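## Task

Find the red apple sitting on a shelf in one of the storage bays and move only it onto the desk, disturbing nothing else on shelves, tables or counters. The robot must stay upright and level, the apple must rest on the desk without the robot supporting it, and at the end the gripper must be open and the robot moved away.

## Robot and tools

ROBOT. A Hello Robot Stretch 3 with a single arm. It has a two-wheeled base (0.33 m long, 0.34 m wide), a vertical mast with a lift, and a telescoping arm that sticks out to the robot's RIGHT side. The base can only drive straight forward/back or spin in place; it cannot slide sideways, so you move the gripper along the robot's forward direction by driving. Spins pivot about the point midway between the drive wheels, 0.05 m behind the front edge. With the arm pulled in and the wrist folded, a spin sweeps a circle of radius 0.28 m; an unfolded, level wrist reaches outside that circle. The head carries head_camera and nav_camera; wrist_camera rides on the gripper.

FRAMES. Base frame: origin on the floor between the drive wheels, x forward, y left, z up. hand_pose is reported in this frame, at the point where the closed fingertips meet; with all wrist joints at zero its x axis points up, y back along the arm toward the mast, z toward the robot's rear. Odometry frame is the base frame as it was when the scene began. Fingertips are round pads 0.04 m wide.

execute_actions. Argument actions: a list holding exactly one action object, or empty to just read state and images. An action may contain base, joints, or both, plus optional contact_limits; all its motions start together. base is a relative offset from where the base last measured itself, with one key only: translate_m (metres, -1 to 1, positive forward) or rotate_rad (radians, -3.2 to 3.2, positive = counter-clockwise/left). joints is a dictionary of absolute targets keyed by joint name: lift_m 0 to 1.1 m (arm height); arm_m 0 to 0.52 m (extension); wrist_yaw_rad -1.345 to 4.42 (0 along the arm, positive toward the front, 3.0 folded over the base); wrist_pitch_rad -1.57 to 0.451 (0 level, negative tips fingers down); wrist_roll_rad -2.911 to 2.911 (0 fingers side by side); gripper_m -0.089 to 0.179 (larger is wider; the real fingertip gap is about 0.007 m smaller when nearly shut and 0.025 m smaller when wide, and zero below 0.007); head_pan_rad -3.953 to 1.73 (0 forward, positive left, -1.57 looks along the arm); head_tilt_rad -1.53 to 0.419 (0 level, negative down). Tolerances for done: lift/arm/gripper ±0.004, yaw/roll/pan/tilt ±0.02, pitch ±0.05. contact_limits accepts only arm_m: a motor effort percentage (1 to 100) at which the arm motion halts with contact_stop; negative effort applies when retracting; too small stops at once; values above the maximum are clipped. Optional cameras: list of head_camera, nav_camera, wrist_camera or all; omitted/null means all, [] means none. Unknown keys, names or out-of-range numbers get the whole call rejected with no motion. Any action is capped at 15 s. Joints or base you leave out may keep pushing toward an earlier target without showing it in status.

wait: seconds from 0 to 10; commands nothing and returns the same readout as an empty execute_actions.

zoom_image: camera name and region [x0, y0, x1, y1] in pixels of that camera's most recent full image (origin top-left, at most 504 by 504). head_camera is 896x504, nav_camera 672x504, wrist_camera 644x364.

finished_scene: scene = number of the current scene. Irreversible; the reply tells whether the goal was met and gives the next task.

RESULT LINES. joint_positions: current joint values. base_status / joint_status: how each motion of the last accepted action ended (done; off_target = stopped short, may still push; contact_stop, time_out, torque_fault = target dropped, holds where it stopped unless slack or off). on_its_own: what happened without being commanded in this call; its held at value is the held target, not the position. motor_effort: percent of maximum, positive toward higher joint values, bracket = peak in the last action; readings carry fixed biases and noise. Positive wheel effort means pushing forward. lidar_m: 12 distances in metres from the base origin, 30-degree sectors starting straight ahead and going counter-clockwise (4th left, 7th behind, 10th right), '-' for nothing; the scan plane is 0.17 m high, so it sees legs not tabletops, misses glass and thin legs, and the robot can block sectors 5, 6, 9, 10 with the lift low. wrist_depth_mm and head_depth_mm: 7x7 grids of median depth from top-left (head picture is sideways), '-' for invalid. base_odometry counts wheel turns (slip included); heading in -3.142 to 3.142. turned_by_wheels and turned_by_imu: rotation since the previous result, left positive. base_tilt in degrees, forward and right positive, with a fixed offset up to about 4 degrees. contact_limits line: active, default and maximum values. pictures: order of attached images. Camera calibration lines are updated when they change.

SEQUENCE AND HINTS. Look around, locate the item and the desk, drive so the shelf is on the robot's right, set lift and wrist, extend the arm with a gentle contact limit, close the gripper below the item's width, lift, retract, stow, drive to the desk, place, open the gripper at least 0.02 above where it touched, back away, then end the scene. Base speed is 0.30 m/s and 1.9 rad/s only with lift under 0.30, arm under 0.03 and yaw above 2.54; otherwise 0.10 m/s and 0.63 rad/s. Fold or unfold the wrist only with lift 0.32 to 0.95, pitch -0.4 and roll near 0; once folded the lift may go down to 0.25. If yaw is below -0.4, keep pitch at -0.5 or lower.

AVOID. Arm and lift halt and go slack when they press hard on something; base, wrist and head do not stop and keep shoving. Wrist servos pushed hard for several seconds shut off for 10 s. Pushing with the gripper above about 0.45 m, a second push after a contact stop, higher contact limits, or driving while attached to something fixed can tip the robot, as can snagging furniture, especially reversing. If tilted, reverse the last move in small steps, free the gripper, and lower the lift to about 0.2. Do not drop, slam or knock objects; loose items may occasionally be nudged by outside forces. The simulation keeps running while you think, holding the last command.

Each tool is called after "Emit:" as a command line: name --argument value for each argument, lists and objects as JSON in quotes; but a table of rows of numbers goes row by row, as --pt "numbers of a row", without its own name.

## Session

Emit:
execute_actions --actions '[]'

Scene clock: 0.00 s.
base_odometry: x=+0.000 y=+0.000 heading=+0.000 (m, m, rad; odometry frame)
turned_by_wheels: +0.000 (rad since the last result)
turned_by_imu: +0.000 (rad since the last result)
base_tilt: forward=+0.2 right=-1.3 (deg)
lidar_m: 2.22 1.33 1.14 1.15 1.11 0.98 0.98 0.89 1.69 0.84 0.87 1.93
head_depth_mm: 2272 3445 3529 3580 3612 3055 2149 / 2222 3547 3647 3608 3685 3082 2158 / 2261 3579 3732 3807 2756 3044 2155 / 2263 3303 3441 3463 2773 2833 2144 / 2228 2654 2655 2674 2536 2718 2176 / 2105 2174 2184 2181 2199 2190 2065 / 1820 1834 1820 1825 1843 1868 1862
base_status: not commanded
joint_positions: lift_m=+0.580 arm_m=+0.001 wrist_yaw_rad=+2.983 wrist_pitch_rad=-0.630 wrist_roll_rad=+0.011 gripper_m=+0.037 head_pan_rad=+0.009 head_tilt_rad=-0.006
joint_status: not commanded
motor_effort: left_wheel=+0 right_wheel=+0 lift_m=+25 arm_m=+2 wrist_yaw_rad=+0 wrist_pitch_rad=+5 wrist_roll_rad=+1 gripper_m=+0 head_pan_rad=+0 head_tilt_rad=+1 (%)
hand_pose: x=+0.0093 y=+0.0446 z=+0.5481 quat_wxyz=(+0.273, +0.691, +0.164, +0.649) (m; base frame)
wrist_depth_mm: - - - - - - - / - - - - - - - / - - - - - - - / - 999 985 - 982 976 969 / 886 890 - 878 879 874 838 / 782 793 - 760 - 752 733 / 689 687 - 682 675 671 687
pictures: head_camera (sideways: a quarter turn clockwise sets it upright), nav_camera (sideways: a quarter turn counterclockwise sets it upright), wrist_camera
Images, in order (width x height): head_camera 896x504, nav_camera 672x504, wrist_camera 644x364.

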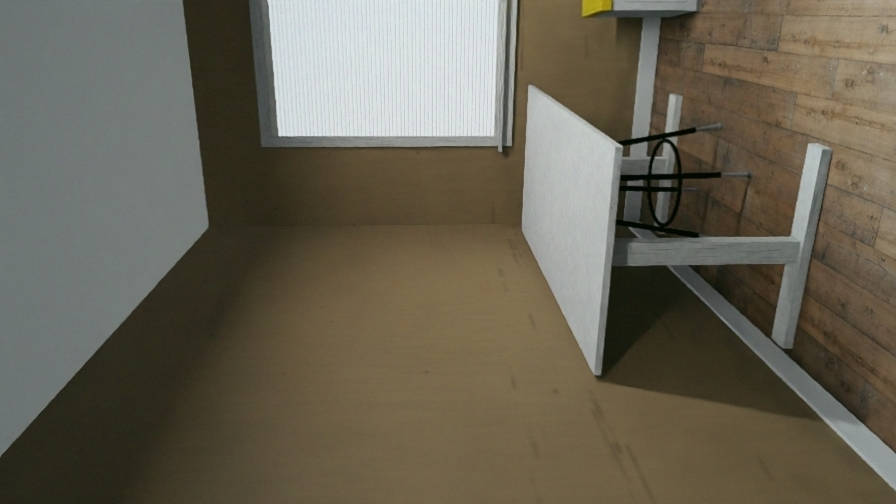

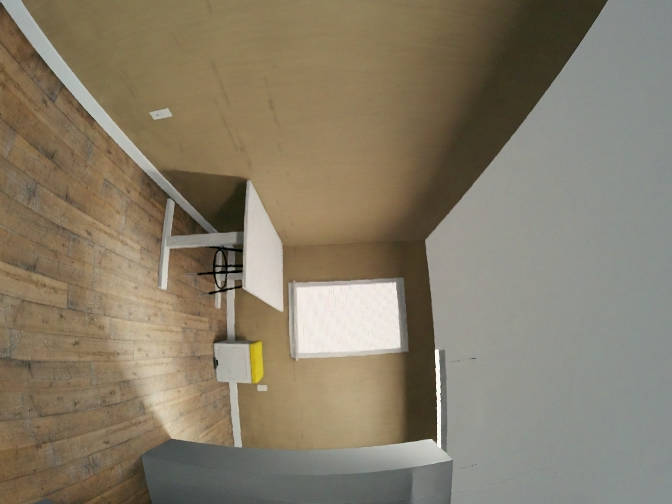

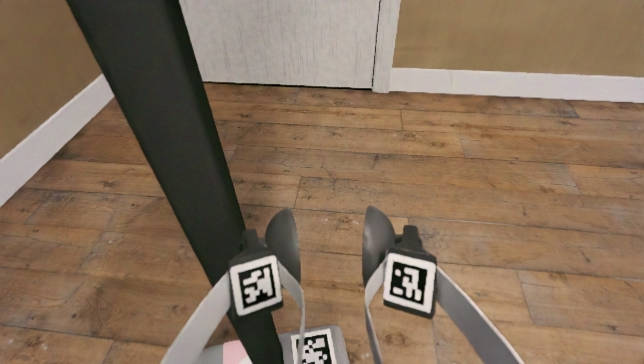

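Emit:
execute_actions --actions '[{"joints":{"head_pan_rad":-1.4,"head_tilt_rad":-0.4}}]' --cameras '["head_camera","nav_camera"]'

Scene clock: 3.13 s.
base_odometry: x=+0.000 y=+0.000 heading=+0.000 (m, m, rad; odometry frame)
turned_by_wheels: +0.000 (rad since the last result)
turned_by_imu: +0.000 (rad since the last result)
base_tilt: forward=+0.2 right=-1.3 (deg)
lidar_m: 2.21 1.33 1.14 1.15 1.11 0.98 0.98 0.89 1.69 0.84 0.87 1.92
head_depth_mm: 1417 1616 1850 2254 2153 1681 1398 / 1053 1154 1299 1455 1689 1635 1390 / 839 907 991 1086 1202 1345 1363 / 712 770 825 904 990 1096 1229 / 726 788 858 938 1040 1167 1313 / 768 831 913 1010 1127 1267 1385 / 812 890 974 1078 1273 1658 1407
base_status: not commanded
joint_positions: lift_m=+0.580 arm_m=+0.001 wrist_yaw_rad=+2.983 wrist_pitch_rad=-0.630 wrist_roll_rad=+0.011 gripper_m=+0.037 head_pan_rad=-1.393 head_tilt_rad=-0.395
joint_status: all done
motor_effort: left_wheel=+0(0) right_wheel=+0(0) lift_m=+25(25) arm_m=+0(1) wrist_yaw_rad=+0(1) wrist_pitch_rad=+5(5) wrist_roll_rad=+1(0) gripper_m=+0(0) head_pan_rad=-2(30) head_tilt_rad=-1(16) (%)
hand_pose: x=+0.0093 y=+0.0446 z=+0.5481 quat_wxyz=(+0.273, +0.691, +0.164, +0.649) (m; base frame)
wrist_depth_mm: - - - - - - - / - - - - - - - / - - - - - - - / - - - 994 981 - 987 / 894 869 - 874 866 820 843 / 778 769 - 751 - 758 744 / 690 688 - 702 665 663 675
pictures: head_camera (sideways: a quarter turn clockwise sets it upright), nav_camera (sideways: a quarter turn counterclockwise sets it upright)
camera_calibration (this result's frames):
head_camera: T_world_to_cam=[[-0.0508003, 0.416394, -0.907764, 1.20726], [0.978965, 0.2006, 0.0372311, -0.0467762], [0.1976, -0.886778, -0.417826, 0.502496], [0, 0, 0, 1]] pos_world=[0.00782805, -0.0477108, 1.30761]
nav_camera: T_world_to_cam=[[0.00812386, -0.366688, 0.930308, -1.16187], [-0.989829, -0.135089, -0.0446029, 0.108394], [0.14203, -0.920484, -0.364056, 0.434647], [0, 0, 0, 1]] pos_world=[0.0549979, -0.0113175, 1.24397]
Images, in order (width x height): head_camera 896x504, nav_camera 672x504.

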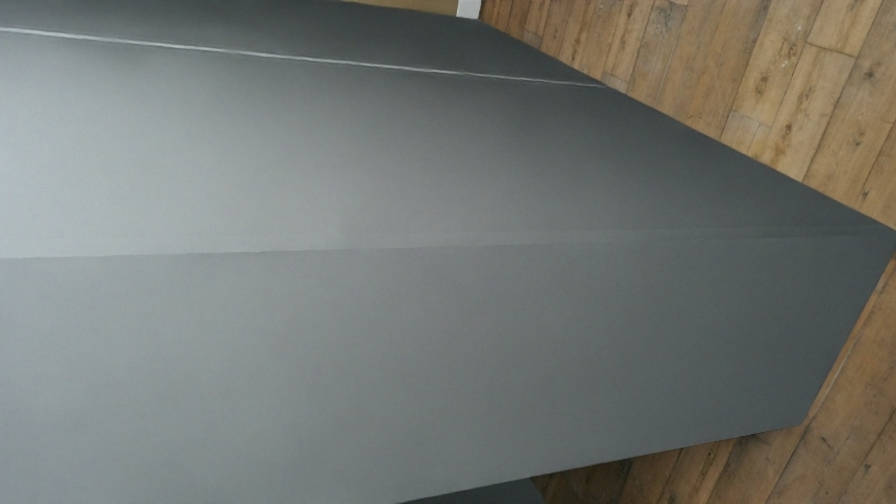

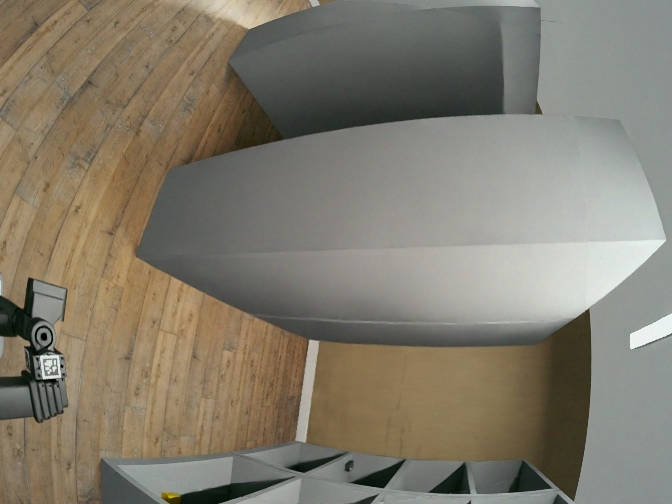

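Emit:
execute_actions --actions '[{"joints":{"head_pan_rad":-2.35,"head_tilt_rad":-0.4}}]' --cameras '["head_camera","nav_camera"]'

Scene clock: 7.23 s.
base_odometry: x=+0.000 y=+0.000 heading=+0.000 (m, m, rad; odometry frame)
turned_by_wheels: +0.000 (rad since the last result)
turned_by_imu: +0.001 (rad since the last result)
base_tilt: forward=+0.1 right=-1.3 (deg)
lidar_m: 2.21 1.33 1.14 1.15 1.11 0.98 0.98 0.89 1.69 0.84 0.86 1.92
head_depth_mm: 781 844 923 1021 1138 1289 1355 / 750 806 869 956 1058 1179 1310 / 1538 1665 1189 1680 1288 1558 1338 / 1508 1627 1476 1794 1892 1666 1400 / 1454 1568 1686 1824 1973 1711 1396 / 2089 2334 2526 2679 2210 1730 1406 / 2169 2313 2506 2631 2232 1728 1419
base_status: not commanded
joint_positions: lift_m=+0.580 arm_m=+0.001 wrist_yaw_rad=+2.983 wrist_pitch_rad=-0.630 wrist_roll_rad=+0.011 gripper_m=+0.037 head_pan_rad=-2.343 head_tilt_rad=-0.395
joint_status: all done
motor_effort: left_wheel=+0(0) right_wheel=+0(0) lift_m=+25(25) arm_m=+0(1) wrist_yaw_rad=+0(0) wrist_pitch_rad=+5(5) wrist_roll_rad=+0(0) gripper_m=+0(0) head_pan_rad=-2(31) head_tilt_rad=-2(3) (%)
hand_pose: x=+0.0093 y=+0.0446 z=+0.5481 quat_wxyz=(+0.273, +0.691, +0.164, +0.649) (m; base frame)
wrist_depth_mm: - - - - - - - / - - - - - - - / - - - - - - - / - 990 - 982 969 996 961 / 912 841 - 834 869 858 838 / 772 765 - 750 - 737 771 / 692 686 - 694 689 668 664
pictures: head_camera (sideways: a quarter turn clockwise sets it upright), nav_camera (sideways: a quarter turn counterclockwise sets it upright)
camera_calibration (this result's frames):
head_camera: T_world_to_cam=[[0.309277, 0.283661, -0.907681, 1.20496], [0.732615, -0.679624, 0.0372359, -0.0452796], [-0.60632, -0.676496, -0.418006, 0.507634], [0, 0, 0, 1]] pos_world=[-0.0317043, -0.029159, 1.3076]
nav_camera: T_world_to_cam=[[-0.293673, -0.220037, 0.930237, -1.15994], [-0.685645, 0.726569, -0.0445945, 0.106528], [-0.666068, -0.650908, -0.364241, 0.439817], [0, 0, 0, 1]] pos_world=[0.0253453, -0.0463492, 1.24397]
Images, in order (width x height): head_camera 896x504, nav_camera 672x504.

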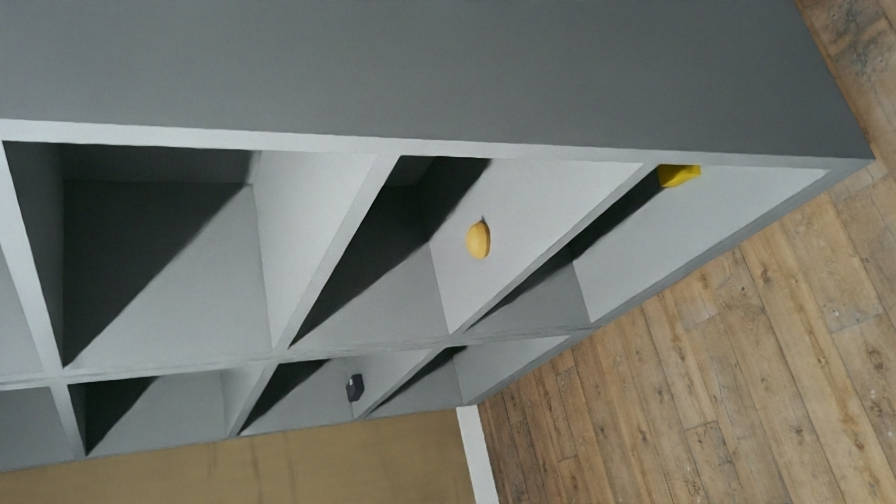

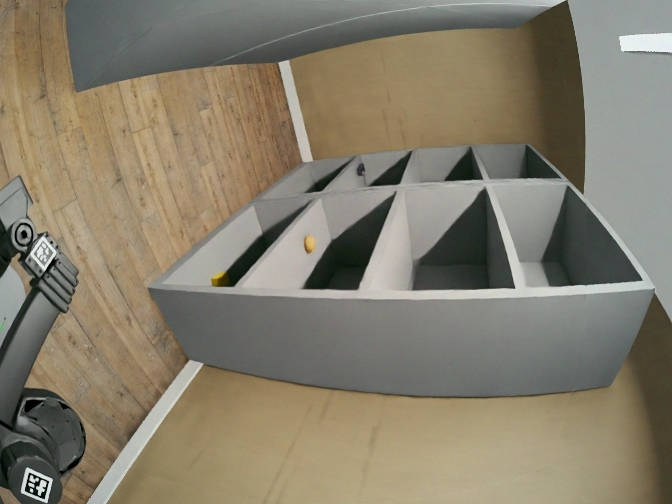

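Emit:
execute_actions --actions '[{"base":{"rotate_rad":-1.80},"joints":{"lift_m":0.27,"wrist_pitch_rad":-0.4,"head_pan_rad":-1.5,"head_tilt_rad":-0.5}}]' --cameras '[]'

Emit:
execute_actions --actions '[{"base":{"translate_m":1.0}}]' --cameras '["head_camera","nav_camera"]'

Scene clock: 18.73 s.
base_odometry: x=+0.000 y=+0.000 heading=-1.800 (m, m, rad; odometry frame)
turned_by_wheels: -1.800 (rad since the last result)
turned_by_imu: -1.812 (rad since the last result)
base_tilt: forward=+0.1 right=-1.4 (deg)
lidar_m: 1.24 0.84 1.12 2.27 1.55 1.19 1.14 1.22 1.00 0.98 0.97 0.90
head_depth_mm: 791 860 946 1047 1175 1328 1300 / 803 877 962 1062 1195 1346 1295 / 815 891 974 1085 1224 1398 1300 / 827 906 995 1102 1252 1425 1303 / 843 916 1012 1131 1284 1438 1316 / 852 935 1029 1147 1313 1466 1321 / 868 947 1047 1175 1334 1497 1328
base_status: done
joint_positions: lift_m=+0.271 arm_m=+0.001 wrist_yaw_rad=+2.983 wrist_pitch_rad=-0.421 wrist_roll_rad=+0.011 gripper_m=+0.037 head_pan_rad=-1.507 head_tilt_rad=-0.494
joint_status: all done
motor_effort: left_wheel=+4(14) right_wheel=-2(5) lift_m=+11(21) arm_m=+1(2) wrist_yaw_rad=+0(0) wrist_pitch_rad=+8(9) wrist_roll_rad=+1(0) gripper_m=+0(0) head_pan_rad=+3(29) head_tilt_rad=-2(8) (%)
hand_pose: x=+0.0141 y=+0.0754 z=+0.2827 quat_wxyz=(+0.203, +0.705, +0.092, +0.674) (m; base frame)
wrist_depth_mm: - - - - - - 812 / - - - - - - 811 / - - - 963 958 958 841 / 782 748 754 757 717 749 719 / 616 610 644 618 620 588 580 / 516 521 - 534 - 497 497 / 455 - - - 429 427 421
pictures: none
No camera images: the call's "cameras" was empty. Leave "cameras" out to get every camera's image.

Scene clock: 23.67 s.
base_odometry: x=-0.227 y=-0.974 heading=-1.800 (m, m, rad; odometry frame)
turned_by_wheels: +0.000 (rad since the last result)
turned_by_imu: +0.000 (rad since the last result)
base_tilt: forward=+0.1 right=-1.3 (deg)
lidar_m: 1.02 0.44 0.34 0.33 0.36 2.21 2.14 1.40 0.63 1.04 0.85 0.89
head_depth_mm: 839 914 844 649 1120 910 1146 / 851 931 854 651 1123 913 1205 / 864 945 863 686 1125 915 1231 / 877 959 863 692 1134 919 1230 / 891 977 880 698 1137 951 1240 / 905 985 883 704 1154 952 1252 / 919 1009 896 710 1148 991 1251
base_status: done
joint_positions: lift_m=+0.271 arm_m=+0.001 wrist_yaw_rad=+2.983 wrist_pitch_rad=-0.420 wrist_roll_rad=+0.011 gripper_m=+0.037 head_pan_rad=-1.507 head_tilt_rad=-0.494
joint_status: not commanded
motor_effort: left_wheel=+4(15) right_wheel=-2(5) lift_m=+11(11) arm_m=+1(0) wrist_yaw_rad=+0(0) wrist_pitch_rad=+8(8) wrist_roll_rad=+0(1) gripper_m=+0(0) head_pan_rad=+2(2) head_tilt_rad=-2(2) (%)
hand_pose: x=+0.0142 y=+0.0754 z=+0.2828 quat_wxyz=(+0.203, +0.705, +0.091, +0.674) (m; base frame)
wrist_depth_mm: 329 - 340 345 356 367 375 / - - 364 378 393 398 411 / 967 - 401 415 426 437 453 / 774 426 444 453 471 489 501 / 618 488 480 503 514 546 556 / 521 503 - 527 - 506 496 / 454 - - - 427 428 426
pictures: head_camera (sideways: a quarter turn clockwise sets it upright), nav_camera (sideways: a quarter turn counterclockwise sets it upright)
camera_calibration (this result's frames):
head_camera: T_world_to_cam=[[-0.00864359, 0.507548, -0.86158, 1.14676], [0.995693, 0.0839086, 0.0394407, -0.0497499], [0.092312, -0.857528, -0.506087, 0.617985], [0, 0, 0, 1]] pos_world=[0.00240033, -0.047924, 1.30274]
nav_camera: T_world_to_cam=[[-0.0279291, -0.455821, 0.889633, -1.10858], [-0.999045, -0.0171833, -0.0401682, 0.102672], [0.0335963, -0.889905, -0.454906, 0.553532], [0, 0, 0, 1]] pos_world=[0.0530152, -0.0109601, 1.24216]
Images, in order (width x height): head_camera 896x504, nav_camera 672x504.

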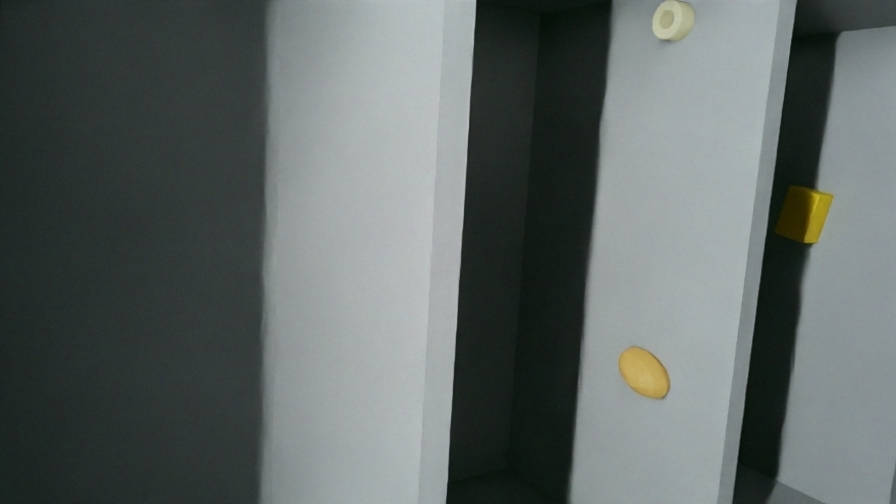

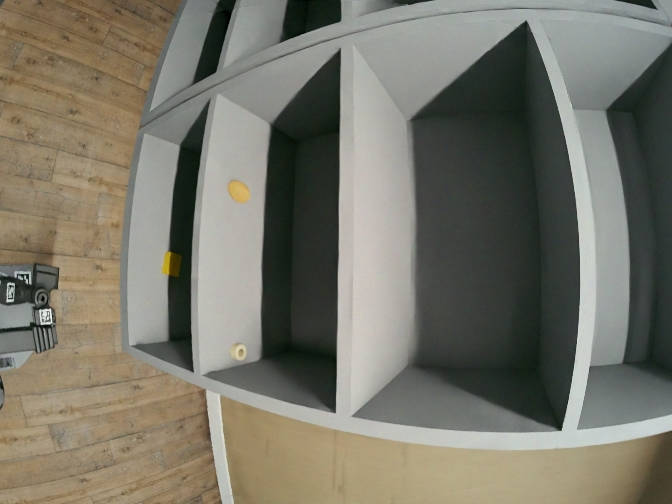

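Emit:
execute_actions --actions '[{"base":{"translate_m":0.4},"joints":{"head_pan_rad":-1.0,"head_tilt_rad":-0.6}}]' --cameras '["head_camera","nav_camera"]'

Scene clock: 28.47 s.
base_odometry: x=-0.318 y=-1.364 heading=-1.799 (m, m, rad; odometry frame)
turned_by_wheels: +0.000 (rad since the last result)
turned_by_imu: +0.001 (rad since the last result)
base_tilt: forward=+0.1 right=-1.3 (deg)
lidar_m: 0.93 0.41 0.31 0.31 0.32 0.47 2.53 0.87 0.96 0.66 0.65 1.23
head_depth_mm: 540 584 641 740 933 1198 1168 / 993 821 701 783 887 1031 1186 / 1075 994 789 1265 1081 1355 1243 / 1143 1017 1430 1268 1501 1388 1243 / 1233 1025 1538 1277 1594 1424 1249 / 1292 1035 1509 1327 1650 1464 1248 / 1190 1133 1374 1435 1627 1460 1255
base_status: done
joint_positions: lift_m=+0.271 arm_m=+0.001 wrist_yaw_rad=+2.983 wrist_pitch_rad=-0.420 wrist_roll_rad=+0.011 gripper_m=+0.037 head_pan_rad=-1.007 head_tilt_rad=-0.593
joint_status: all done
motor_effort: left_wheel=+4(14) right_wheel=-2(4) lift_m=+11(11) arm_m=+1(0) wrist_yaw_rad=+0(0) wrist_pitch_rad=+8(8) wrist_roll_rad=+1(1) gripper_m=+0(1) head_pan_rad=+2(23) head_tilt_rad=-3(10) (%)
hand_pose: x=+0.0142 y=+0.0755 z=+0.2828 quat_wxyz=(+0.203, +0.705, +0.091, +0.674) (m; base frame)
wrist_depth_mm: 299 - 314 321 330 337 347 / 322 - 339 353 359 373 380 / 350 - 366 380 394 402 412 / 386 397 405 419 435 452 463 / 426 436 443 463 478 497 519 / 467 478 - 513 - 505 498 / 454 - - - 437 423 428
pictures: head_camera (sideways: a quarter turn clockwise sets it upright), nav_camera (sideways: a quarter turn counterclockwise sets it upright)
camera_calibration (this result's frames):
head_camera: T_world_to_cam=[[-0.294773, 0.510703, -0.807646, 1.07819], [0.835731, 0.547589, 0.0412366, -0.0511071], [0.463317, -0.662819, -0.588225, 0.722585], [0, 0, 0, 1]] pos_world=[0.0257451, -0.0437036, 1.29794]
nav_camera: T_world_to_cam=[[0.23949, -0.485386, 0.840859, -1.0466], [-0.870525, -0.490849, -0.0354032, 0.0956793], [0.429919, -0.72351, -0.540095, 0.661957], [0, 0, 0, 1]] pos_world=[0.0493551, 0.0178888, 1.24095]
Images, in order (width x height): head_camera 896x504, nav_camera 672x504.

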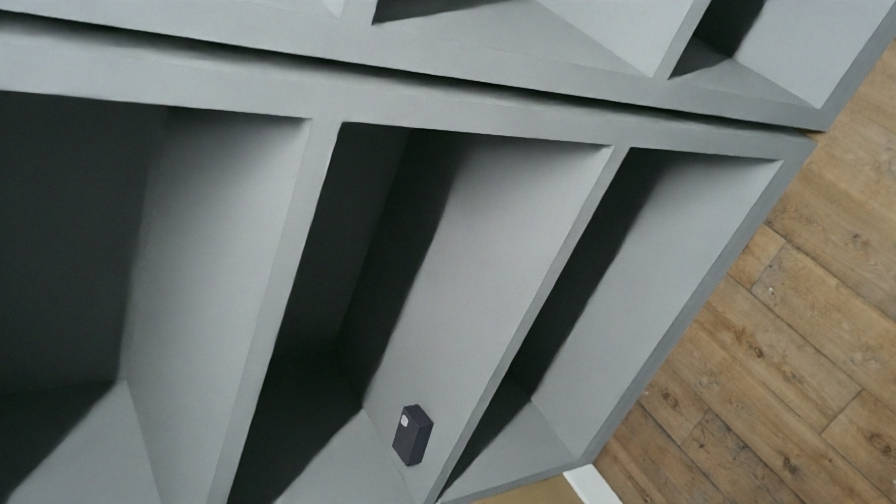

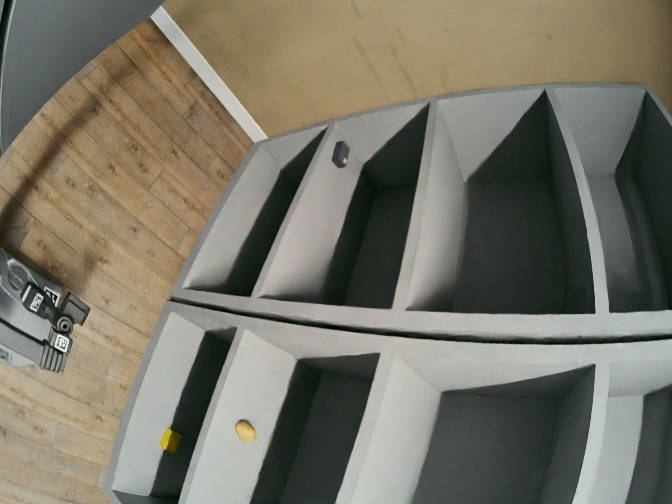

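Emit:
execute_actions --actions '[{"base":{"translate_m":-1.0}}]' --cameras '[]'

Emit:
execute_actions --actions '[{"base":{"rotate_rad":1.52},"joints":{"head_pan_rad":-2.0,"head_tilt_rad":-0.45}}]' --cameras '[]'

Emit:
execute_actions --actions '[{"base":{"translate_m":1.0}}]' --cameras '[]'

Emit:
execute_actions --actions '[{"base":{"translate_m":0.4}}]' --cameras '["head_camera","nav_camera"]'

Scene clock: 37.57 s.
base_odometry: x=-0.091 y=-0.390 heading=-1.799 (m, m, rad; odometry frame)
turned_by_wheels: +0.000 (rad since the last result)
turned_by_imu: +0.002 (rad since the last result)
base_tilt: forward=+0.1 right=-1.4 (deg)
lidar_m: 1.15 0.51 0.51 1.81 2.08 1.60 1.54 1.34 1.03 1.01 0.63 1.33
head_depth_mm: 674 787 943 1138 1346 1419 1228 / 570 650 754 889 1097 1356 1232 / 529 586 666 765 896 1095 1208 / 1066 1017 755 1276 1050 1366 1238 / 1148 1019 1445 1284 1127 1403 1247 / 1249 1036 1540 1256 1591 1432 1255 / 1249 1050 1438 1345 1627 1475 1260
base_status: done
joint_positions: lift_m=+0.271 arm_m=+0.001 wrist_yaw_rad=+2.983 wrist_pitch_rad=-0.420 wrist_roll_rad=+0.011 gripper_m=+0.037 head_pan_rad=-1.007 head_tilt_rad=-0.593
joint_status: not commanded
motor_effort: left_wheel=+4(9) right_wheel=-2(4) lift_m=+11(11) arm_m=+1(1) wrist_yaw_rad=+0(0) wrist_pitch_rad=+8(8) wrist_roll_rad=+0(1) gripper_m=+0(0) head_pan_rad=+2(2) head_tilt_rad=-2(2) (%)
hand_pose: x=+0.0142 y=+0.0755 z=+0.2829 quat_wxyz=(+0.203, +0.705, +0.091, +0.674) (m; base frame)
wrist_depth_mm: - - - - - 540 422 / - - - - - 549 460 / - - 999 974 879 556 506 / 777 755 759 755 734 571 561 / 628 625 632 611 621 588 589 / 515 518 - 520 - 505 488 / 456 - - - 431 425 421
pictures: none
No camera images: the call's "cameras" was empty. Leave "cameras" out to get every camera's image.

Scene clock: 39.80 s.
base_odometry: x=-0.091 y=-0.390 heading=-0.279 (m, m, rad; odometry frame)
turned_by_wheels: +1.520 (rad since the last result)
turned_by_imu: +1.529 (rad since the last result)
base_tilt: forward=+0.2 right=-1.3 (deg)
lidar_m: 1.78 2.19 1.62 1.54 1.40 1.04 1.01 0.63 1.32 1.39 0.53 0.51
head_depth_mm: 1227 1338 942 1513 1175 1372 1254 / 1190 1292 1102 1498 1222 1502 1297 / 1141 1247 1352 1464 1672 1567 1343 / 1906 1504 2082 1863 1896 1616 1340 / 1896 2023 2216 2424 2016 1611 1347 / 1891 2035 2225 2364 2044 1609 1345 / 1829 1970 2102 2301 2046 1623 1368
base_status: done
joint_positions: lift_m=+0.271 arm_m=+0.001 wrist_yaw_rad=+2.983 wrist_pitch_rad=-0.420 wrist_roll_rad=+0.011 gripper_m=+0.037 head_pan_rad=-1.993 head_tilt_rad=-0.457
joint_status: all done
motor_effort: left_wheel=-4(11) right_wheel=+3(7) lift_m=+11(11) arm_m=+0(1) wrist_yaw_rad=+0(0) wrist_pitch_rad=+8(8) wrist_roll_rad=+1(0) gripper_m=+0(1) head_pan_rad=-2(30) head_tilt_rad=+2(11) (%)
hand_pose: x=+0.0142 y=+0.0754 z=+0.2829 quat_wxyz=(+0.203, +0.705, +0.091, +0.674) (m; base frame)
wrist_depth_mm: - - - - - - - / - - - - - - - / - - 997 970 968 972 910 / 783 743 769 755 741 728 718 / 612 619 647 602 615 587 584 / 515 512 - 525 - 493 492 / 458 - - - 430 425 423
pictures: none
No camera images: the call's "cameras" was empty. Leave "cameras" out to get every camera's image.

Scene clock: 44.73 s.
base_odometry: x=+0.870 y=-0.666 heading=-0.280 (m, m, rad; odometry frame)
turned_by_wheels: +0.000 (rad since the last result)
turned_by_imu: +0.000 (rad since the last result)
base_tilt: forward=+0.1 right=-1.3 (deg)
lidar_m: 2.28 1.58 1.60 1.55 1.62 2.07 1.58 0.49 0.39 1.24 1.05 0.83
head_depth_mm: 328 358 396 442 501 573 678 / 315 343 378 419 471 539 625 / 304 330 363 400 448 506 584 / 1102 1188 906 618 583 921 818 / 1078 1166 981 758 1203 1394 1317 / 1039 1126 1160 1360 1829 1623 1361 / 1065 1908 2113 2336 2050 1622 1350
base_status: done
joint_positions: lift_m=+0.271 arm_m=+0.001 wrist_yaw_rad=+2.983 wrist_pitch_rad=-0.420 wrist_roll_rad=+0.011 gripper_m=+0.037 head_pan_rad=-1.993 head_tilt_rad=-0.457
joint_status: not commanded
motor_effort: left_wheel=-4(12) right_wheel=+3(7) lift_m=+11(11) arm_m=+1(1) wrist_yaw_rad=+0(0) wrist_pitch_rad=+8(8) wrist_roll_rad=+1(1) gripper_m=+0(1) head_pan_rad=-2(2) head_tilt_rad=+2(2) (%)
hand_pose: x=+0.0142 y=+0.0755 z=+0.2829 quat_wxyz=(+0.203, +0.705, +0.091, +0.674) (m; base frame)
wrist_depth_mm: - - - - - - - / - - - - - - - / - - 981 963 970 979 946 / 782 766 733 751 749 732 703 / 624 613 628 596 629 588 602 / 518 514 - 517 - 498 492 / 453 - - - 431 429 424
pictures: none
No camera images: the call's "cameras" was empty. Leave "cameras" out to get every camera's image.

Scene clock: 47.73 s.
base_odometry: x=+1.255 y=-0.776 heading=-0.280 (m, m, rad; odometry frame)
turned_by_wheels: +0.000 (rad since the last result)
turned_by_imu: +0.000 (rad since the last result)
base_tilt: forward=+0.2 right=-1.3 (deg)
lidar_m: 1.89 1.54 1.32 1.55 1.61 2.20 1.97 0.67 1.36 1.30 0.50 0.51
head_depth_mm: 1265 1353 1007 1550 1178 1410 1252 / 1212 1316 1202 1530 1265 1510 1316 / 1166 1261 1380 1499 1694 1553 1332 / 1966 1943 2236 2229 1936 1611 1345 / 1943 2076 2254 2449 2012 1623 1348 / 1886 2061 2232 2384 2025 1621 1352 / 1865 1987 2113 2311 2053 1617 1348
base_status: done
joint_positions: lift_m=+0.271 arm_m=+0.001 wrist_yaw_rad=+2.983 wrist_pitch_rad=-0.420 wrist_roll_rad=+0.011 gripper_m=+0.037 head_pan_rad=-1.993 head_tilt_rad=-0.457
joint_status: not commanded
motor_effort: left_wheel=-4(10) right_wheel=+2(7) lift_m=+11(11) arm_m=+1(1) wrist_yaw_rad=+0(0) wrist_pitch_rad=+8(8) wrist_roll_rad=+1(1) gripper_m=+0(0) head_pan_rad=-2(2) head_tilt_rad=+2(2) (%)
hand_pose: x=+0.0142 y=+0.0755 z=+0.2829 quat_wxyz=(+0.203, +0.705, +0.091, +0.674) (m; base frame)
wrist_depth_mm: - - - - - - - / - - - - - - - / - - - 966 969 941 917 / 786 767 755 743 750 741 743 / 623 617 633 597 624 598 586 / 509 518 - 523 - 499 497 / 454 - - - 431 422 422
pictures: head_camera (sideways: a quarter turn clockwise sets it upright), nav_camera (sideways: a quarter turn counterclockwise sets it upright)
camera_calibration (this result's frames):
head_camera: T_world_to_cam=[[0.216226, 0.423187, -0.879863, 1.16924], [0.92011, -0.389748, 0.0386598, -0.0482741], [-0.326564, -0.81793, -0.473652, 0.578336], [0, 0, 0, 1]] pos_world=[-0.0195375, -0.0405815, 1.30456]
nav_camera: T_world_to_cam=[[-0.223977, -0.359446, 0.905888, -1.12859], [-0.891925, 0.45024, -0.0418742, 0.104241], [-0.392816, -0.817363, -0.421442, 0.512588], [0, 0, 0, 1]] pos_world=[0.0415497, -0.033631, 1.24277]
Images, in order (width x height): head_camera 896x504, nav_camera 672x504.

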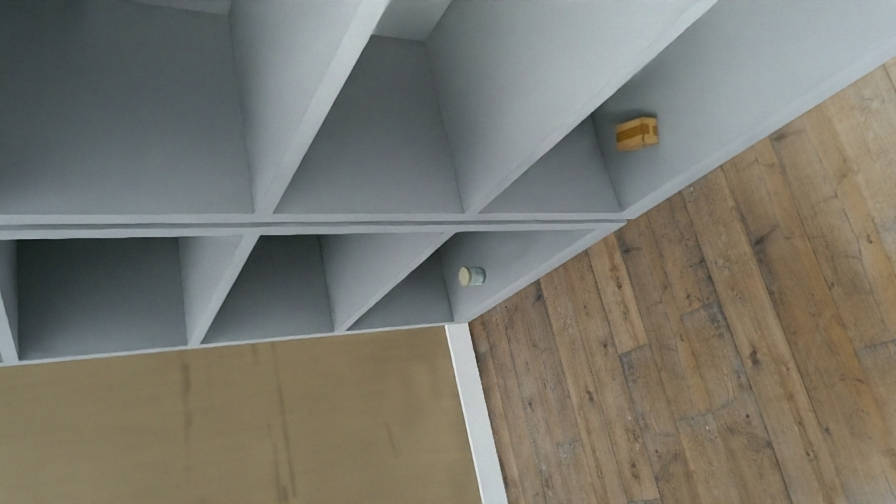

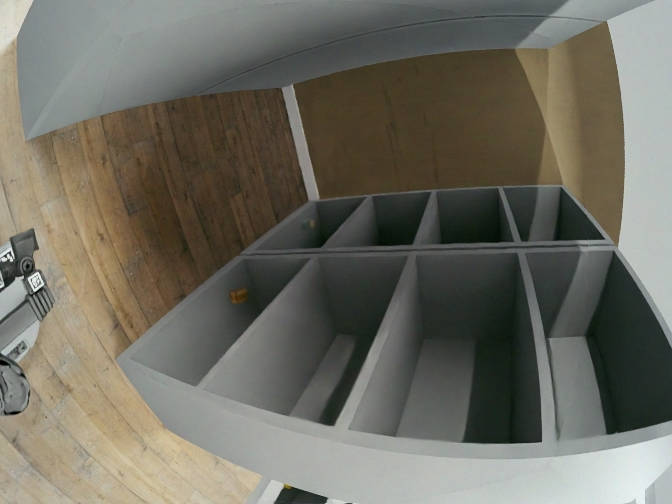

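Emit:
execute_actions --actions '[{"base":{"rotate_rad":-1.58},"joints":{"head_pan_rad":-1.4,"head_tilt_rad":-0.6}}]' --cameras '[]'

Emit:
execute_actions --actions '[{"base":{"translate_m":1.0}}]' --cameras '["head_camera","nav_camera"]'

Scene clock: 52.73 s.
base_odometry: x=+1.255 y=-0.776 heading=-1.860 (m, m, rad; odometry frame)
turned_by_wheels: -1.580 (rad since the last result)
turned_by_imu: -1.589 (rad since the last result)
base_tilt: forward=+0.2 right=-1.3 (deg)
lidar_m: 1.31 0.50 0.51 1.89 1.55 1.32 1.55 1.61 2.20 1.97 0.67 1.36
head_depth_mm: 2000 2197 2471 2136 1712 1430 1236 / 2052 2262 2453 2145 1715 1436 1235 / 2089 2310 2517 2113 1709 1434 1244 / 1946 2239 2384 2163 1742 1450 1249 / 2089 2284 2375 1232 1309 1365 1244 / 799 835 862 904 944 1050 1209 / 650 666 691 742 980 1357 1232
base_status: done
joint_positions: lift_m=+0.271 arm_m=+0.001 wrist_yaw_rad=+2.983 wrist_pitch_rad=-0.420 wrist_roll_rad=+0.011 gripper_m=+0.037 head_pan_rad=-1.407 head_tilt_rad=-0.593
joint_status: all done
motor_effort: left_wheel=+5(15) right_wheel=-2(6) lift_m=+12(11) arm_m=+0(1) wrist_yaw_rad=+0(0) wrist_pitch_rad=+8(8) wrist_roll_rad=+0(0) gripper_m=+0(0) head_pan_rad=+2(25) head_tilt_rad=-2(12) (%)
hand_pose: x=+0.0142 y=+0.0754 z=+0.2829 quat_wxyz=(+0.203, +0.705, +0.091, +0.674) (m; base frame)
wrist_depth_mm: - - - - - 521 422 / - - - - 871 536 463 / - - - 982 850 550 515 / 801 738 751 747 735 568 573 / 634 619 637 608 617 592 581 / 513 519 - 520 - 500 490 / 457 - - - 429 423 419
pictures: none
No camera images: the call's "cameras" was empty. Leave "cameras" out to get every camera's image.

Scene clock: 57.67 s.
base_odometry: x=+0.970 y=-1.735 heading=-1.859 (m, m, rad; odometry frame)
turned_by_wheels: +0.000 (rad since the last result)
turned_by_imu: +0.000 (rad since the last result)
base_tilt: forward=+0.2 right=-1.3 (deg)
lidar_m: 1.22 0.48 0.35 0.34 0.35 0.49 2.54 0.84 0.87 0.88 0.62 1.27
head_depth_mm: 839 897 665 1147 1006 901 1164 / 855 916 670 1175 1011 911 1166 / 868 931 675 1187 1013 1224 1190 / 870 934 679 1177 1015 1270 1198 / 679 713 656 798 867 997 1194 / 520 565 633 725 883 1303 1224 / 516 574 660 1239 1032 1352 1247
base_status: done
joint_positions: lift_m=+0.271 arm_m=+0.001 wrist_yaw_rad=+2.983 wrist_pitch_rad=-0.420 wrist_roll_rad=+0.011 gripper_m=+0.037 head_pan_rad=-1.407 head_tilt_rad=-0.593
joint_status: not commanded
motor_effort: left_wheel=+4(14) right_wheel=-2(3) lift_m=+11(11) arm_m=+1(1) wrist_yaw_rad=+0(0) wrist_pitch_rad=+8(8) wrist_roll_rad=+1(0) gripper_m=+0(0) head_pan_rad=+2(3) head_tilt_rad=-2(2) (%)
hand_pose: x=+0.0142 y=+0.0754 z=+0.2829 quat_wxyz=(+0.203, +0.705, +0.091, +0.674) (m; base frame)
wrist_depth_mm: 322 - 341 353 373 391 406 / 340 - 371 386 404 427 447 / 368 - 403 423 443 470 497 / 400 415 443 465 491 536 558 / 446 456 481 520 546 574 592 / 489 497 - 524 - 500 497 / 459 - - - 431 428 423
pictures: head_camera (sideways: a quarter turn clockwise sets it upright), nav_camera (sideways: a quarter turn counterclockwise sets it upright)
camera_calibration (this result's frames):
head_camera: T_world_to_cam=[[-0.0728003, 0.585384, -0.807481, 1.07662], [0.98296, 0.179133, 0.0412412, -0.0520111], [0.168788, -0.79072, -0.58845, 0.724675], [0, 0, 0, 1]] pos_world=[0.00718638, -0.0479025, 1.29793]
nav_camera: T_world_to_cam=[[0.0317318, -0.540556, 0.840709, -1.04514], [-0.992927, -0.113326, -0.0353892, 0.0964077], [0.114404, -0.83364, -0.540329, 0.664186], [0, 0, 0, 1]] pos_world=[0.0529042, -0.000339877, 1.24095]
Images, in order (width x height): head_camera 896x504, nav_camera 672x504.

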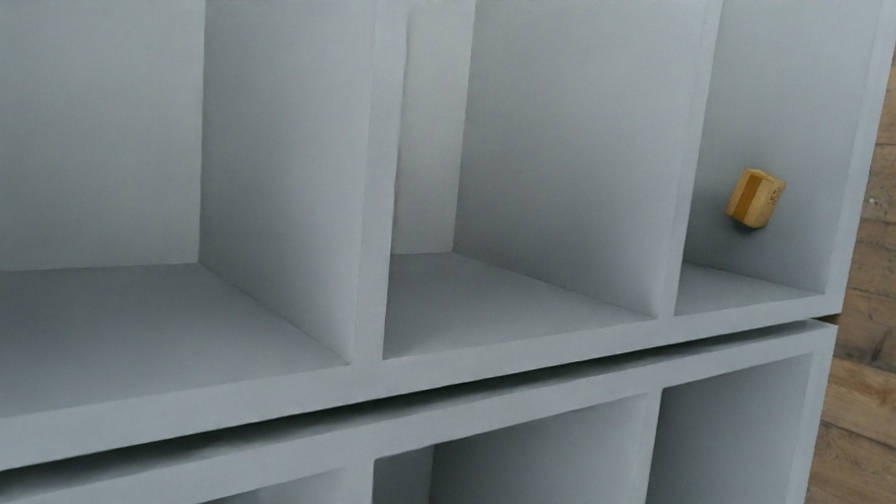

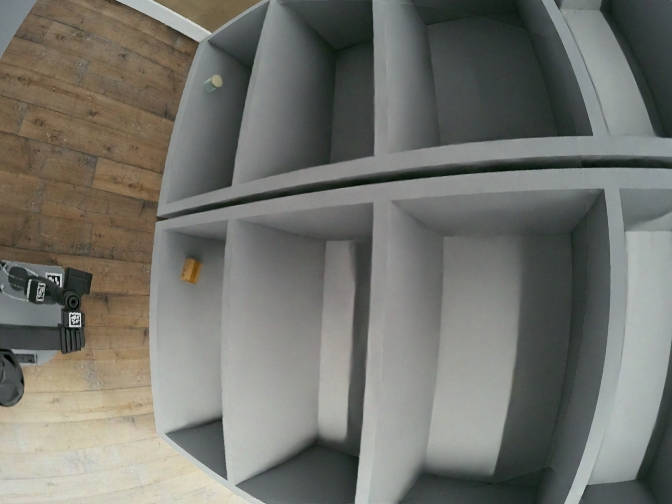

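Not here; on to bay 3.

Emit:
execute_actions --actions '[{"base":{"translate_m":-1.0}}]' --cameras '[]'

Emit:
execute_actions --actions '[{"base":{"rotate_rad":1.57},"joints":{"head_pan_rad":-1.0,"head_tilt_rad":-0.6}}]' --cameras '[]'

Emit:
execute_actions --actions '[{"base":{"translate_m":1.0}}]' --cameras '["nav_camera"]'

Scene clock: 65.47 s.
base_odometry: x=+1.254 y=-0.776 heading=-1.859 (m, m, rad; odometry frame)
turned_by_wheels: +0.000 (rad since the last result)
turned_by_imu: +0.002 (rad since the last result)
base_tilt: forward=+0.2 right=-1.3 (deg)
lidar_m: 1.31 0.50 0.51 1.89 1.55 1.32 1.55 1.61 2.20 1.97 0.67 1.36
head_depth_mm: 2021 2210 2435 2118 1722 1440 1227 / 2030 2214 2491 2124 1707 1434 1236 / 2090 2258 2550 2143 1720 1441 1240 / 1980 2202 2354 2150 1730 1449 1236 / 2081 2267 2361 1219 1313 1364 1242 / 799 831 863 901 942 1051 1202 / 648 665 688 745 979 1346 1233
base_status: done
joint_positions: lift_m=+0.271 arm_m=+0.001 wrist_yaw_rad=+2.983 wrist_pitch_rad=-0.420 wrist_roll_rad=+0.011 gripper_m=+0.037 head_pan_rad=-1.407 head_tilt_rad=-0.593
joint_status: not commanded
motor_effort: left_wheel=+4(9) right_wheel=-2(5) lift_m=+11(11) arm_m=+0(1) wrist_yaw_rad=+0(0) wrist_pitch_rad=+8(8) wrist_roll_rad=+1(1) gripper_m=+0(0) head_pan_rad=+2(1) head_tilt_rad=-2(2) (%)
hand_pose: x=+0.0142 y=+0.0754 z=+0.2829 quat_wxyz=(+0.203, +0.705, +0.091, +0.674) (m; base frame)
wrist_depth_mm: - - - - - 523 428 / - - - - 885 531 458 / - - 998 970 883 554 505 / 781 761 765 745 737 555 565 / 626 611 632 604 620 597 574 / 519 512 - 516 - 488 490 / 459 - - - 432 426 424
pictures: none
No camera images: the call's "cameras" was empty. Leave "cameras" out to get every camera's image.

Scene clock: 67.57 s.
base_odometry: x=+1.254 y=-0.776 heading=-0.290 (m, m, rad; odometry frame)
turned_by_wheels: +1.570 (rad since the last result)
turned_by_imu: +1.580 (rad since the last result)
base_tilt: forward=+0.1 right=-1.3 (deg)
lidar_m: 1.89 2.18 1.32 1.55 1.61 2.18 1.97 0.67 1.36 1.35 0.50 0.51
head_depth_mm: 866 1019 1259 1607 1704 1429 1231 / 705 809 946 1134 1402 1429 1232 / 594 664 755 865 1021 1249 1241 / 513 564 627 705 801 940 1119 / 452 490 536 594 676 802 1002 / 407 445 499 584 710 903 1185 / 411 469 545 655 820 1086 1254
base_status: done
joint_positions: lift_m=+0.271 arm_m=+0.001 wrist_yaw_rad=+2.983 wrist_pitch_rad=-0.420 wrist_roll_rad=+0.011 gripper_m=+0.037 head_pan_rad=-1.007 head_tilt_rad=-0.593
joint_status: all done
motor_effort: left_wheel=-4(10) right_wheel=+2(7) lift_m=+11(11) arm_m=+1(0) wrist_yaw_rad=-1(0) wrist_pitch_rad=+8(8) wrist_roll_rad=+0(1) gripper_m=+0(0) head_pan_rad=+2(18) head_tilt_rad=-2(1) (%)
hand_pose: x=+0.0142 y=+0.0754 z=+0.2829 quat_wxyz=(+0.203, +0.705, +0.091, +0.674) (m; base frame)
wrist_depth_mm: - - - - - - - / - - - - - - - / - - - 990 972 950 946 / 787 766 776 755 736 733 727 / 620 618 649 608 620 589 588 / 521 520 - 522 - 500 493 / 457 - - - 433 434 422
pictures: none
No camera images: the call's "cameras" was empty. Leave "cameras" out to get every camera's image.

Scene clock: 72.50 s.
base_odometry: x=+2.213 y=-1.062 heading=-0.290 (m, m, rad; odometry frame)
turned_by_wheels: +0.000 (rad since the last result)
turned_by_imu: +0.000 (rad since the last result)
base_tilt: forward=+0.2 right=-1.3 (deg)
lidar_m: 0.89 0.91 0.98 1.00 1.60 2.19 1.60 0.51 0.41 1.25 1.94 1.42
head_depth_mm: 1963 2118 2354 2131 1705 1425 1228 / 2079 2256 2483 2134 1712 1433 1235 / 2184 2411 2607 2132 1720 1433 1243 / 2090 2312 2516 2159 1740 1438 1246 / 1857 2009 2225 2162 1740 1435 1249 / 1667 1777 1932 2025 1754 1453 1247 / 1492 1598 1711 1844 1761 1456 1259
base_status: done
joint_positions: lift_m=+0.271 arm_m=+0.001 wrist_yaw_rad=+2.983 wrist_pitch_rad=-0.420 wrist_roll_rad=+0.011 gripper_m=+0.037 head_pan_rad=-1.007 head_tilt_rad=-0.593
joint_status: not commanded
motor_effort: left_wheel=-3(10) right_wheel=+3(8) lift_m=+11(11) arm_m=+1(0) wrist_yaw_rad=-1(0) wrist_pitch_rad=+8(8) wrist_roll_rad=+0(0) gripper_m=+0(0) head_pan_rad=+2(2) head_tilt_rad=-2(2) (%)
hand_pose: x=+0.0142 y=+0.0754 z=+0.2829 quat_wxyz=(+0.203, +0.705, +0.091, +0.674) (m; base frame)
wrist_depth_mm: - - - - - - - / - - - - - - - / - - 992 986 957 943 919 / 795 756 780 754 720 731 737 / 625 614 641 601 621 587 578 / 512 507 - 523 - 500 498 / 457 - - - 434 427 426
pictures: nav_camera (sideways: a quarter turn counterclockwise sets it upright)
camera_calibration (this result's frames):
nav_camera: T_world_to_cam=[[0.239726, -0.485589, 0.840675, -1.04637], [-0.870449, -0.490986, -0.035386, 0.0956565], [0.429943, -0.723282, -0.540382, 0.662331], [0, 0, 0, 1]] pos_world=[0.049341, 0.0179138, 1.24095]
Images, in order (width x height): nav_camera 672x504.

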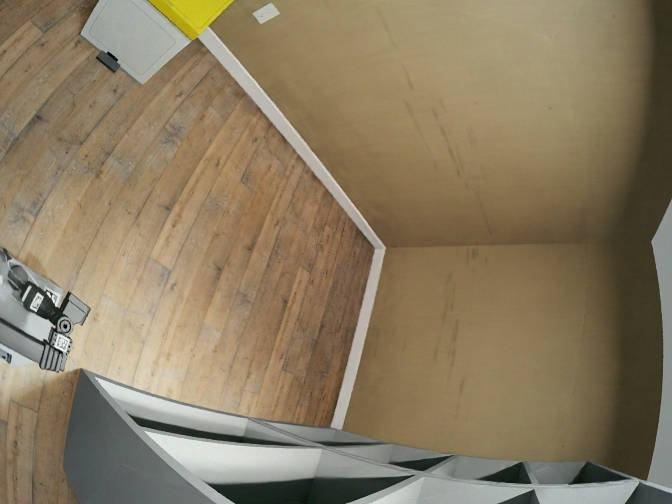

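Emit:
execute_actions --actions '[{"base":{"rotate_rad":-1.1},"joints":{"head_pan_rad":-1.85,"head_tilt_rad":-0.6}}]' --cameras '[]'

Emit:
execute_actions --actions '[{"base":{"translate_m":1.0}}]' --cameras '["head_camera","nav_camera"]'

Scene clock: 77.63 s.
base_odometry: x=+2.213 y=-1.062 heading=-1.390 (m, m, rad; odometry frame)
turned_by_wheels: -1.100 (rad since the last result)
turned_by_imu: -1.106 (rad since the last result)
base_tilt: forward=+0.2 right=-1.3 (deg)
lidar_m: 2.03 1.44 0.89 0.90 1.62 1.00 1.13 2.09 1.68 0.53 0.41 1.25
head_depth_mm: 2840 3144 2796 2116 1700 1431 1232 / 2891 3256 2829 2140 1713 1437 1231 / 2767 3186 2730 2142 1723 1440 1238 / 1524 1746 1814 2008 1730 1454 1249 / 1770 2031 1983 2049 1731 1470 1233 / 1815 2061 2367 2037 907 955 1013 / 1833 645 659 685 716 748 787
base_status: done
joint_positions: lift_m=+0.271 arm_m=+0.001 wrist_yaw_rad=+2.983 wrist_pitch_rad=-0.420 wrist_roll_rad=+0.011 gripper_m=+0.037 head_pan_rad=-1.843 head_tilt_rad=-0.593
joint_status: all done
motor_effort: left_wheel=+4(13) right_wheel=-2(5) lift_m=+11(11) arm_m=-1(0) wrist_yaw_rad=-1(1) wrist_pitch_rad=+8(8) wrist_roll_rad=+0(0) gripper_m=+0(0) head_pan_rad=-2(29) head_tilt_rad=-3(0) (%)
hand_pose: x=+0.0142 y=+0.0754 z=+0.2829 quat_wxyz=(+0.203, +0.705, +0.091, +0.674) (m; base frame)
wrist_depth_mm: - - - 907 860 - - / - - - - 949 - - / - - - 978 971 974 924 / 770 751 764 738 737 733 733 / 624 609 631 610 611 594 587 / 508 515 - 524 - 504 495 / 461 - - - 428 430 422
pictures: none
No camera images: the call's "cameras" was empty. Leave "cameras" out to get every camera's image.

Scene clock: 82.57 s.
base_odometry: x=+2.393 y=-2.045 heading=-1.389 (m, m, rad; odometry frame)
turned_by_wheels: +0.000 (rad since the last result)
turned_by_imu: +0.000 (rad since the last result)
base_tilt: forward=+0.1 right=-1.3 (deg)
lidar_m: 1.35 0.95 0.91 0.93 1.01 1.75 2.11 0.82 1.10 0.74 1.41 1.34
head_depth_mm: 905 921 695 1199 1009 1280 1178 / 923 973 703 1223 1015 1321 1211 / 942 995 744 1243 1017 1357 1210 / 962 1008 747 1276 1028 1355 1232 / 936 924 759 1126 1035 1272 1248 / 730 763 760 875 989 1278 1257 / 611 667 753 904 1099 1375 1259
base_status: done
joint_positions: lift_m=+0.271 arm_m=+0.001 wrist_yaw_rad=+2.983 wrist_pitch_rad=-0.420 wrist_roll_rad=+0.011 gripper_m=+0.037 head_pan_rad=-1.843 head_tilt_rad=-0.593
joint_status: not commanded
motor_effort: left_wheel=+4(15) right_wheel=-2(5) lift_m=+11(12) arm_m=+0(1) wrist_yaw_rad=+0(0) wrist_pitch_rad=+8(8) wrist_roll_rad=+1(0) gripper_m=+0(0) head_pan_rad=-2(3) head_tilt_rad=-2(2) (%)
hand_pose: x=+0.0142 y=+0.0754 z=+0.2829 quat_wxyz=(+0.203, +0.705, +0.091, +0.674) (m; base frame)
wrist_depth_mm: 785 - - 919 873 806 750 / 827 - - - 918 879 805 / 834 - 976 954 977 913 815 / 778 761 759 737 735 733 733 / 632 614 644 603 621 591 574 / 515 517 - 538 - 503 495 / 458 - - - 432 428 425
pictures: head_camera (sideways: a quarter turn clockwise sets it upright), nav_camera (sideways: a quarter turn counterclockwise sets it upright)
camera_calibration (this result's frames):
head_camera: T_world_to_cam=[[0.181501, 0.561485, -0.807336, 1.07488], [0.966552, -0.253134, 0.0412452, -0.0519162], [-0.181206, -0.787818, -0.588648, 0.727068], [0, 0, 0, 1]] pos_world=[-0.0131622, -0.0438715, 1.29792]
nav_camera: T_world_to_cam=[[-0.199775, -0.503508, 0.840577, -1.04356], [-0.947771, 0.316985, -0.0353768, 0.0961161], [-0.248638, -0.803741, -0.540536, 0.66667], [0, 0, 0, 1]] pos_world=[0.0483782, -0.0200764, 1.24095]
Images, in order (width x height): head_camera 896x504, nav_camera 672x504.

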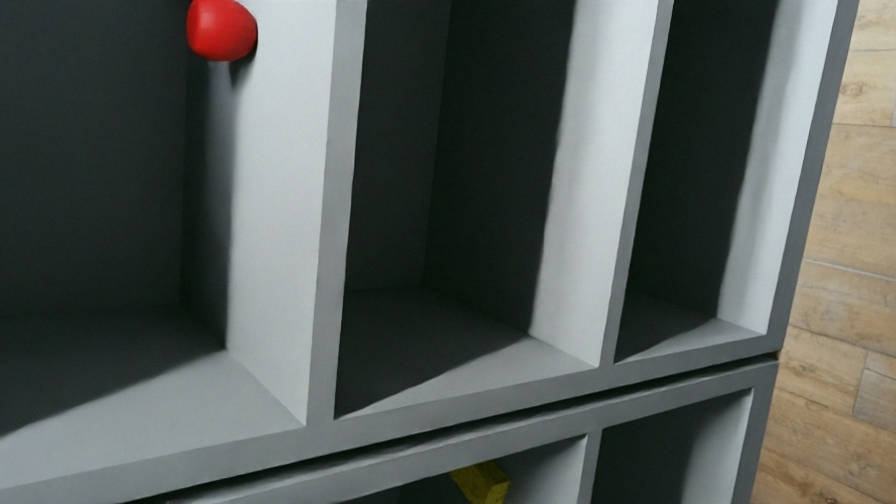

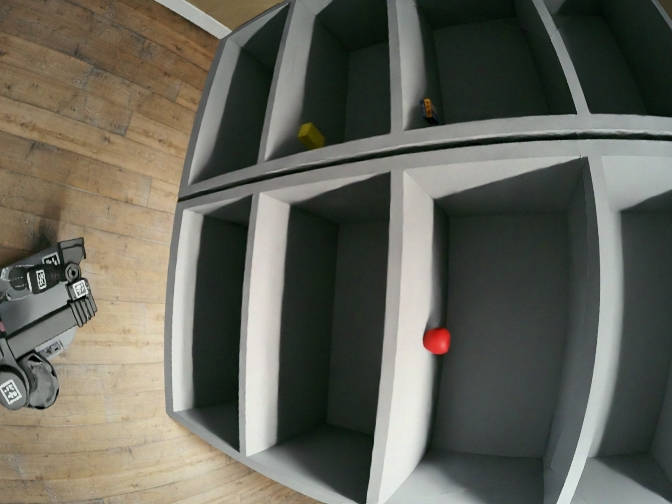

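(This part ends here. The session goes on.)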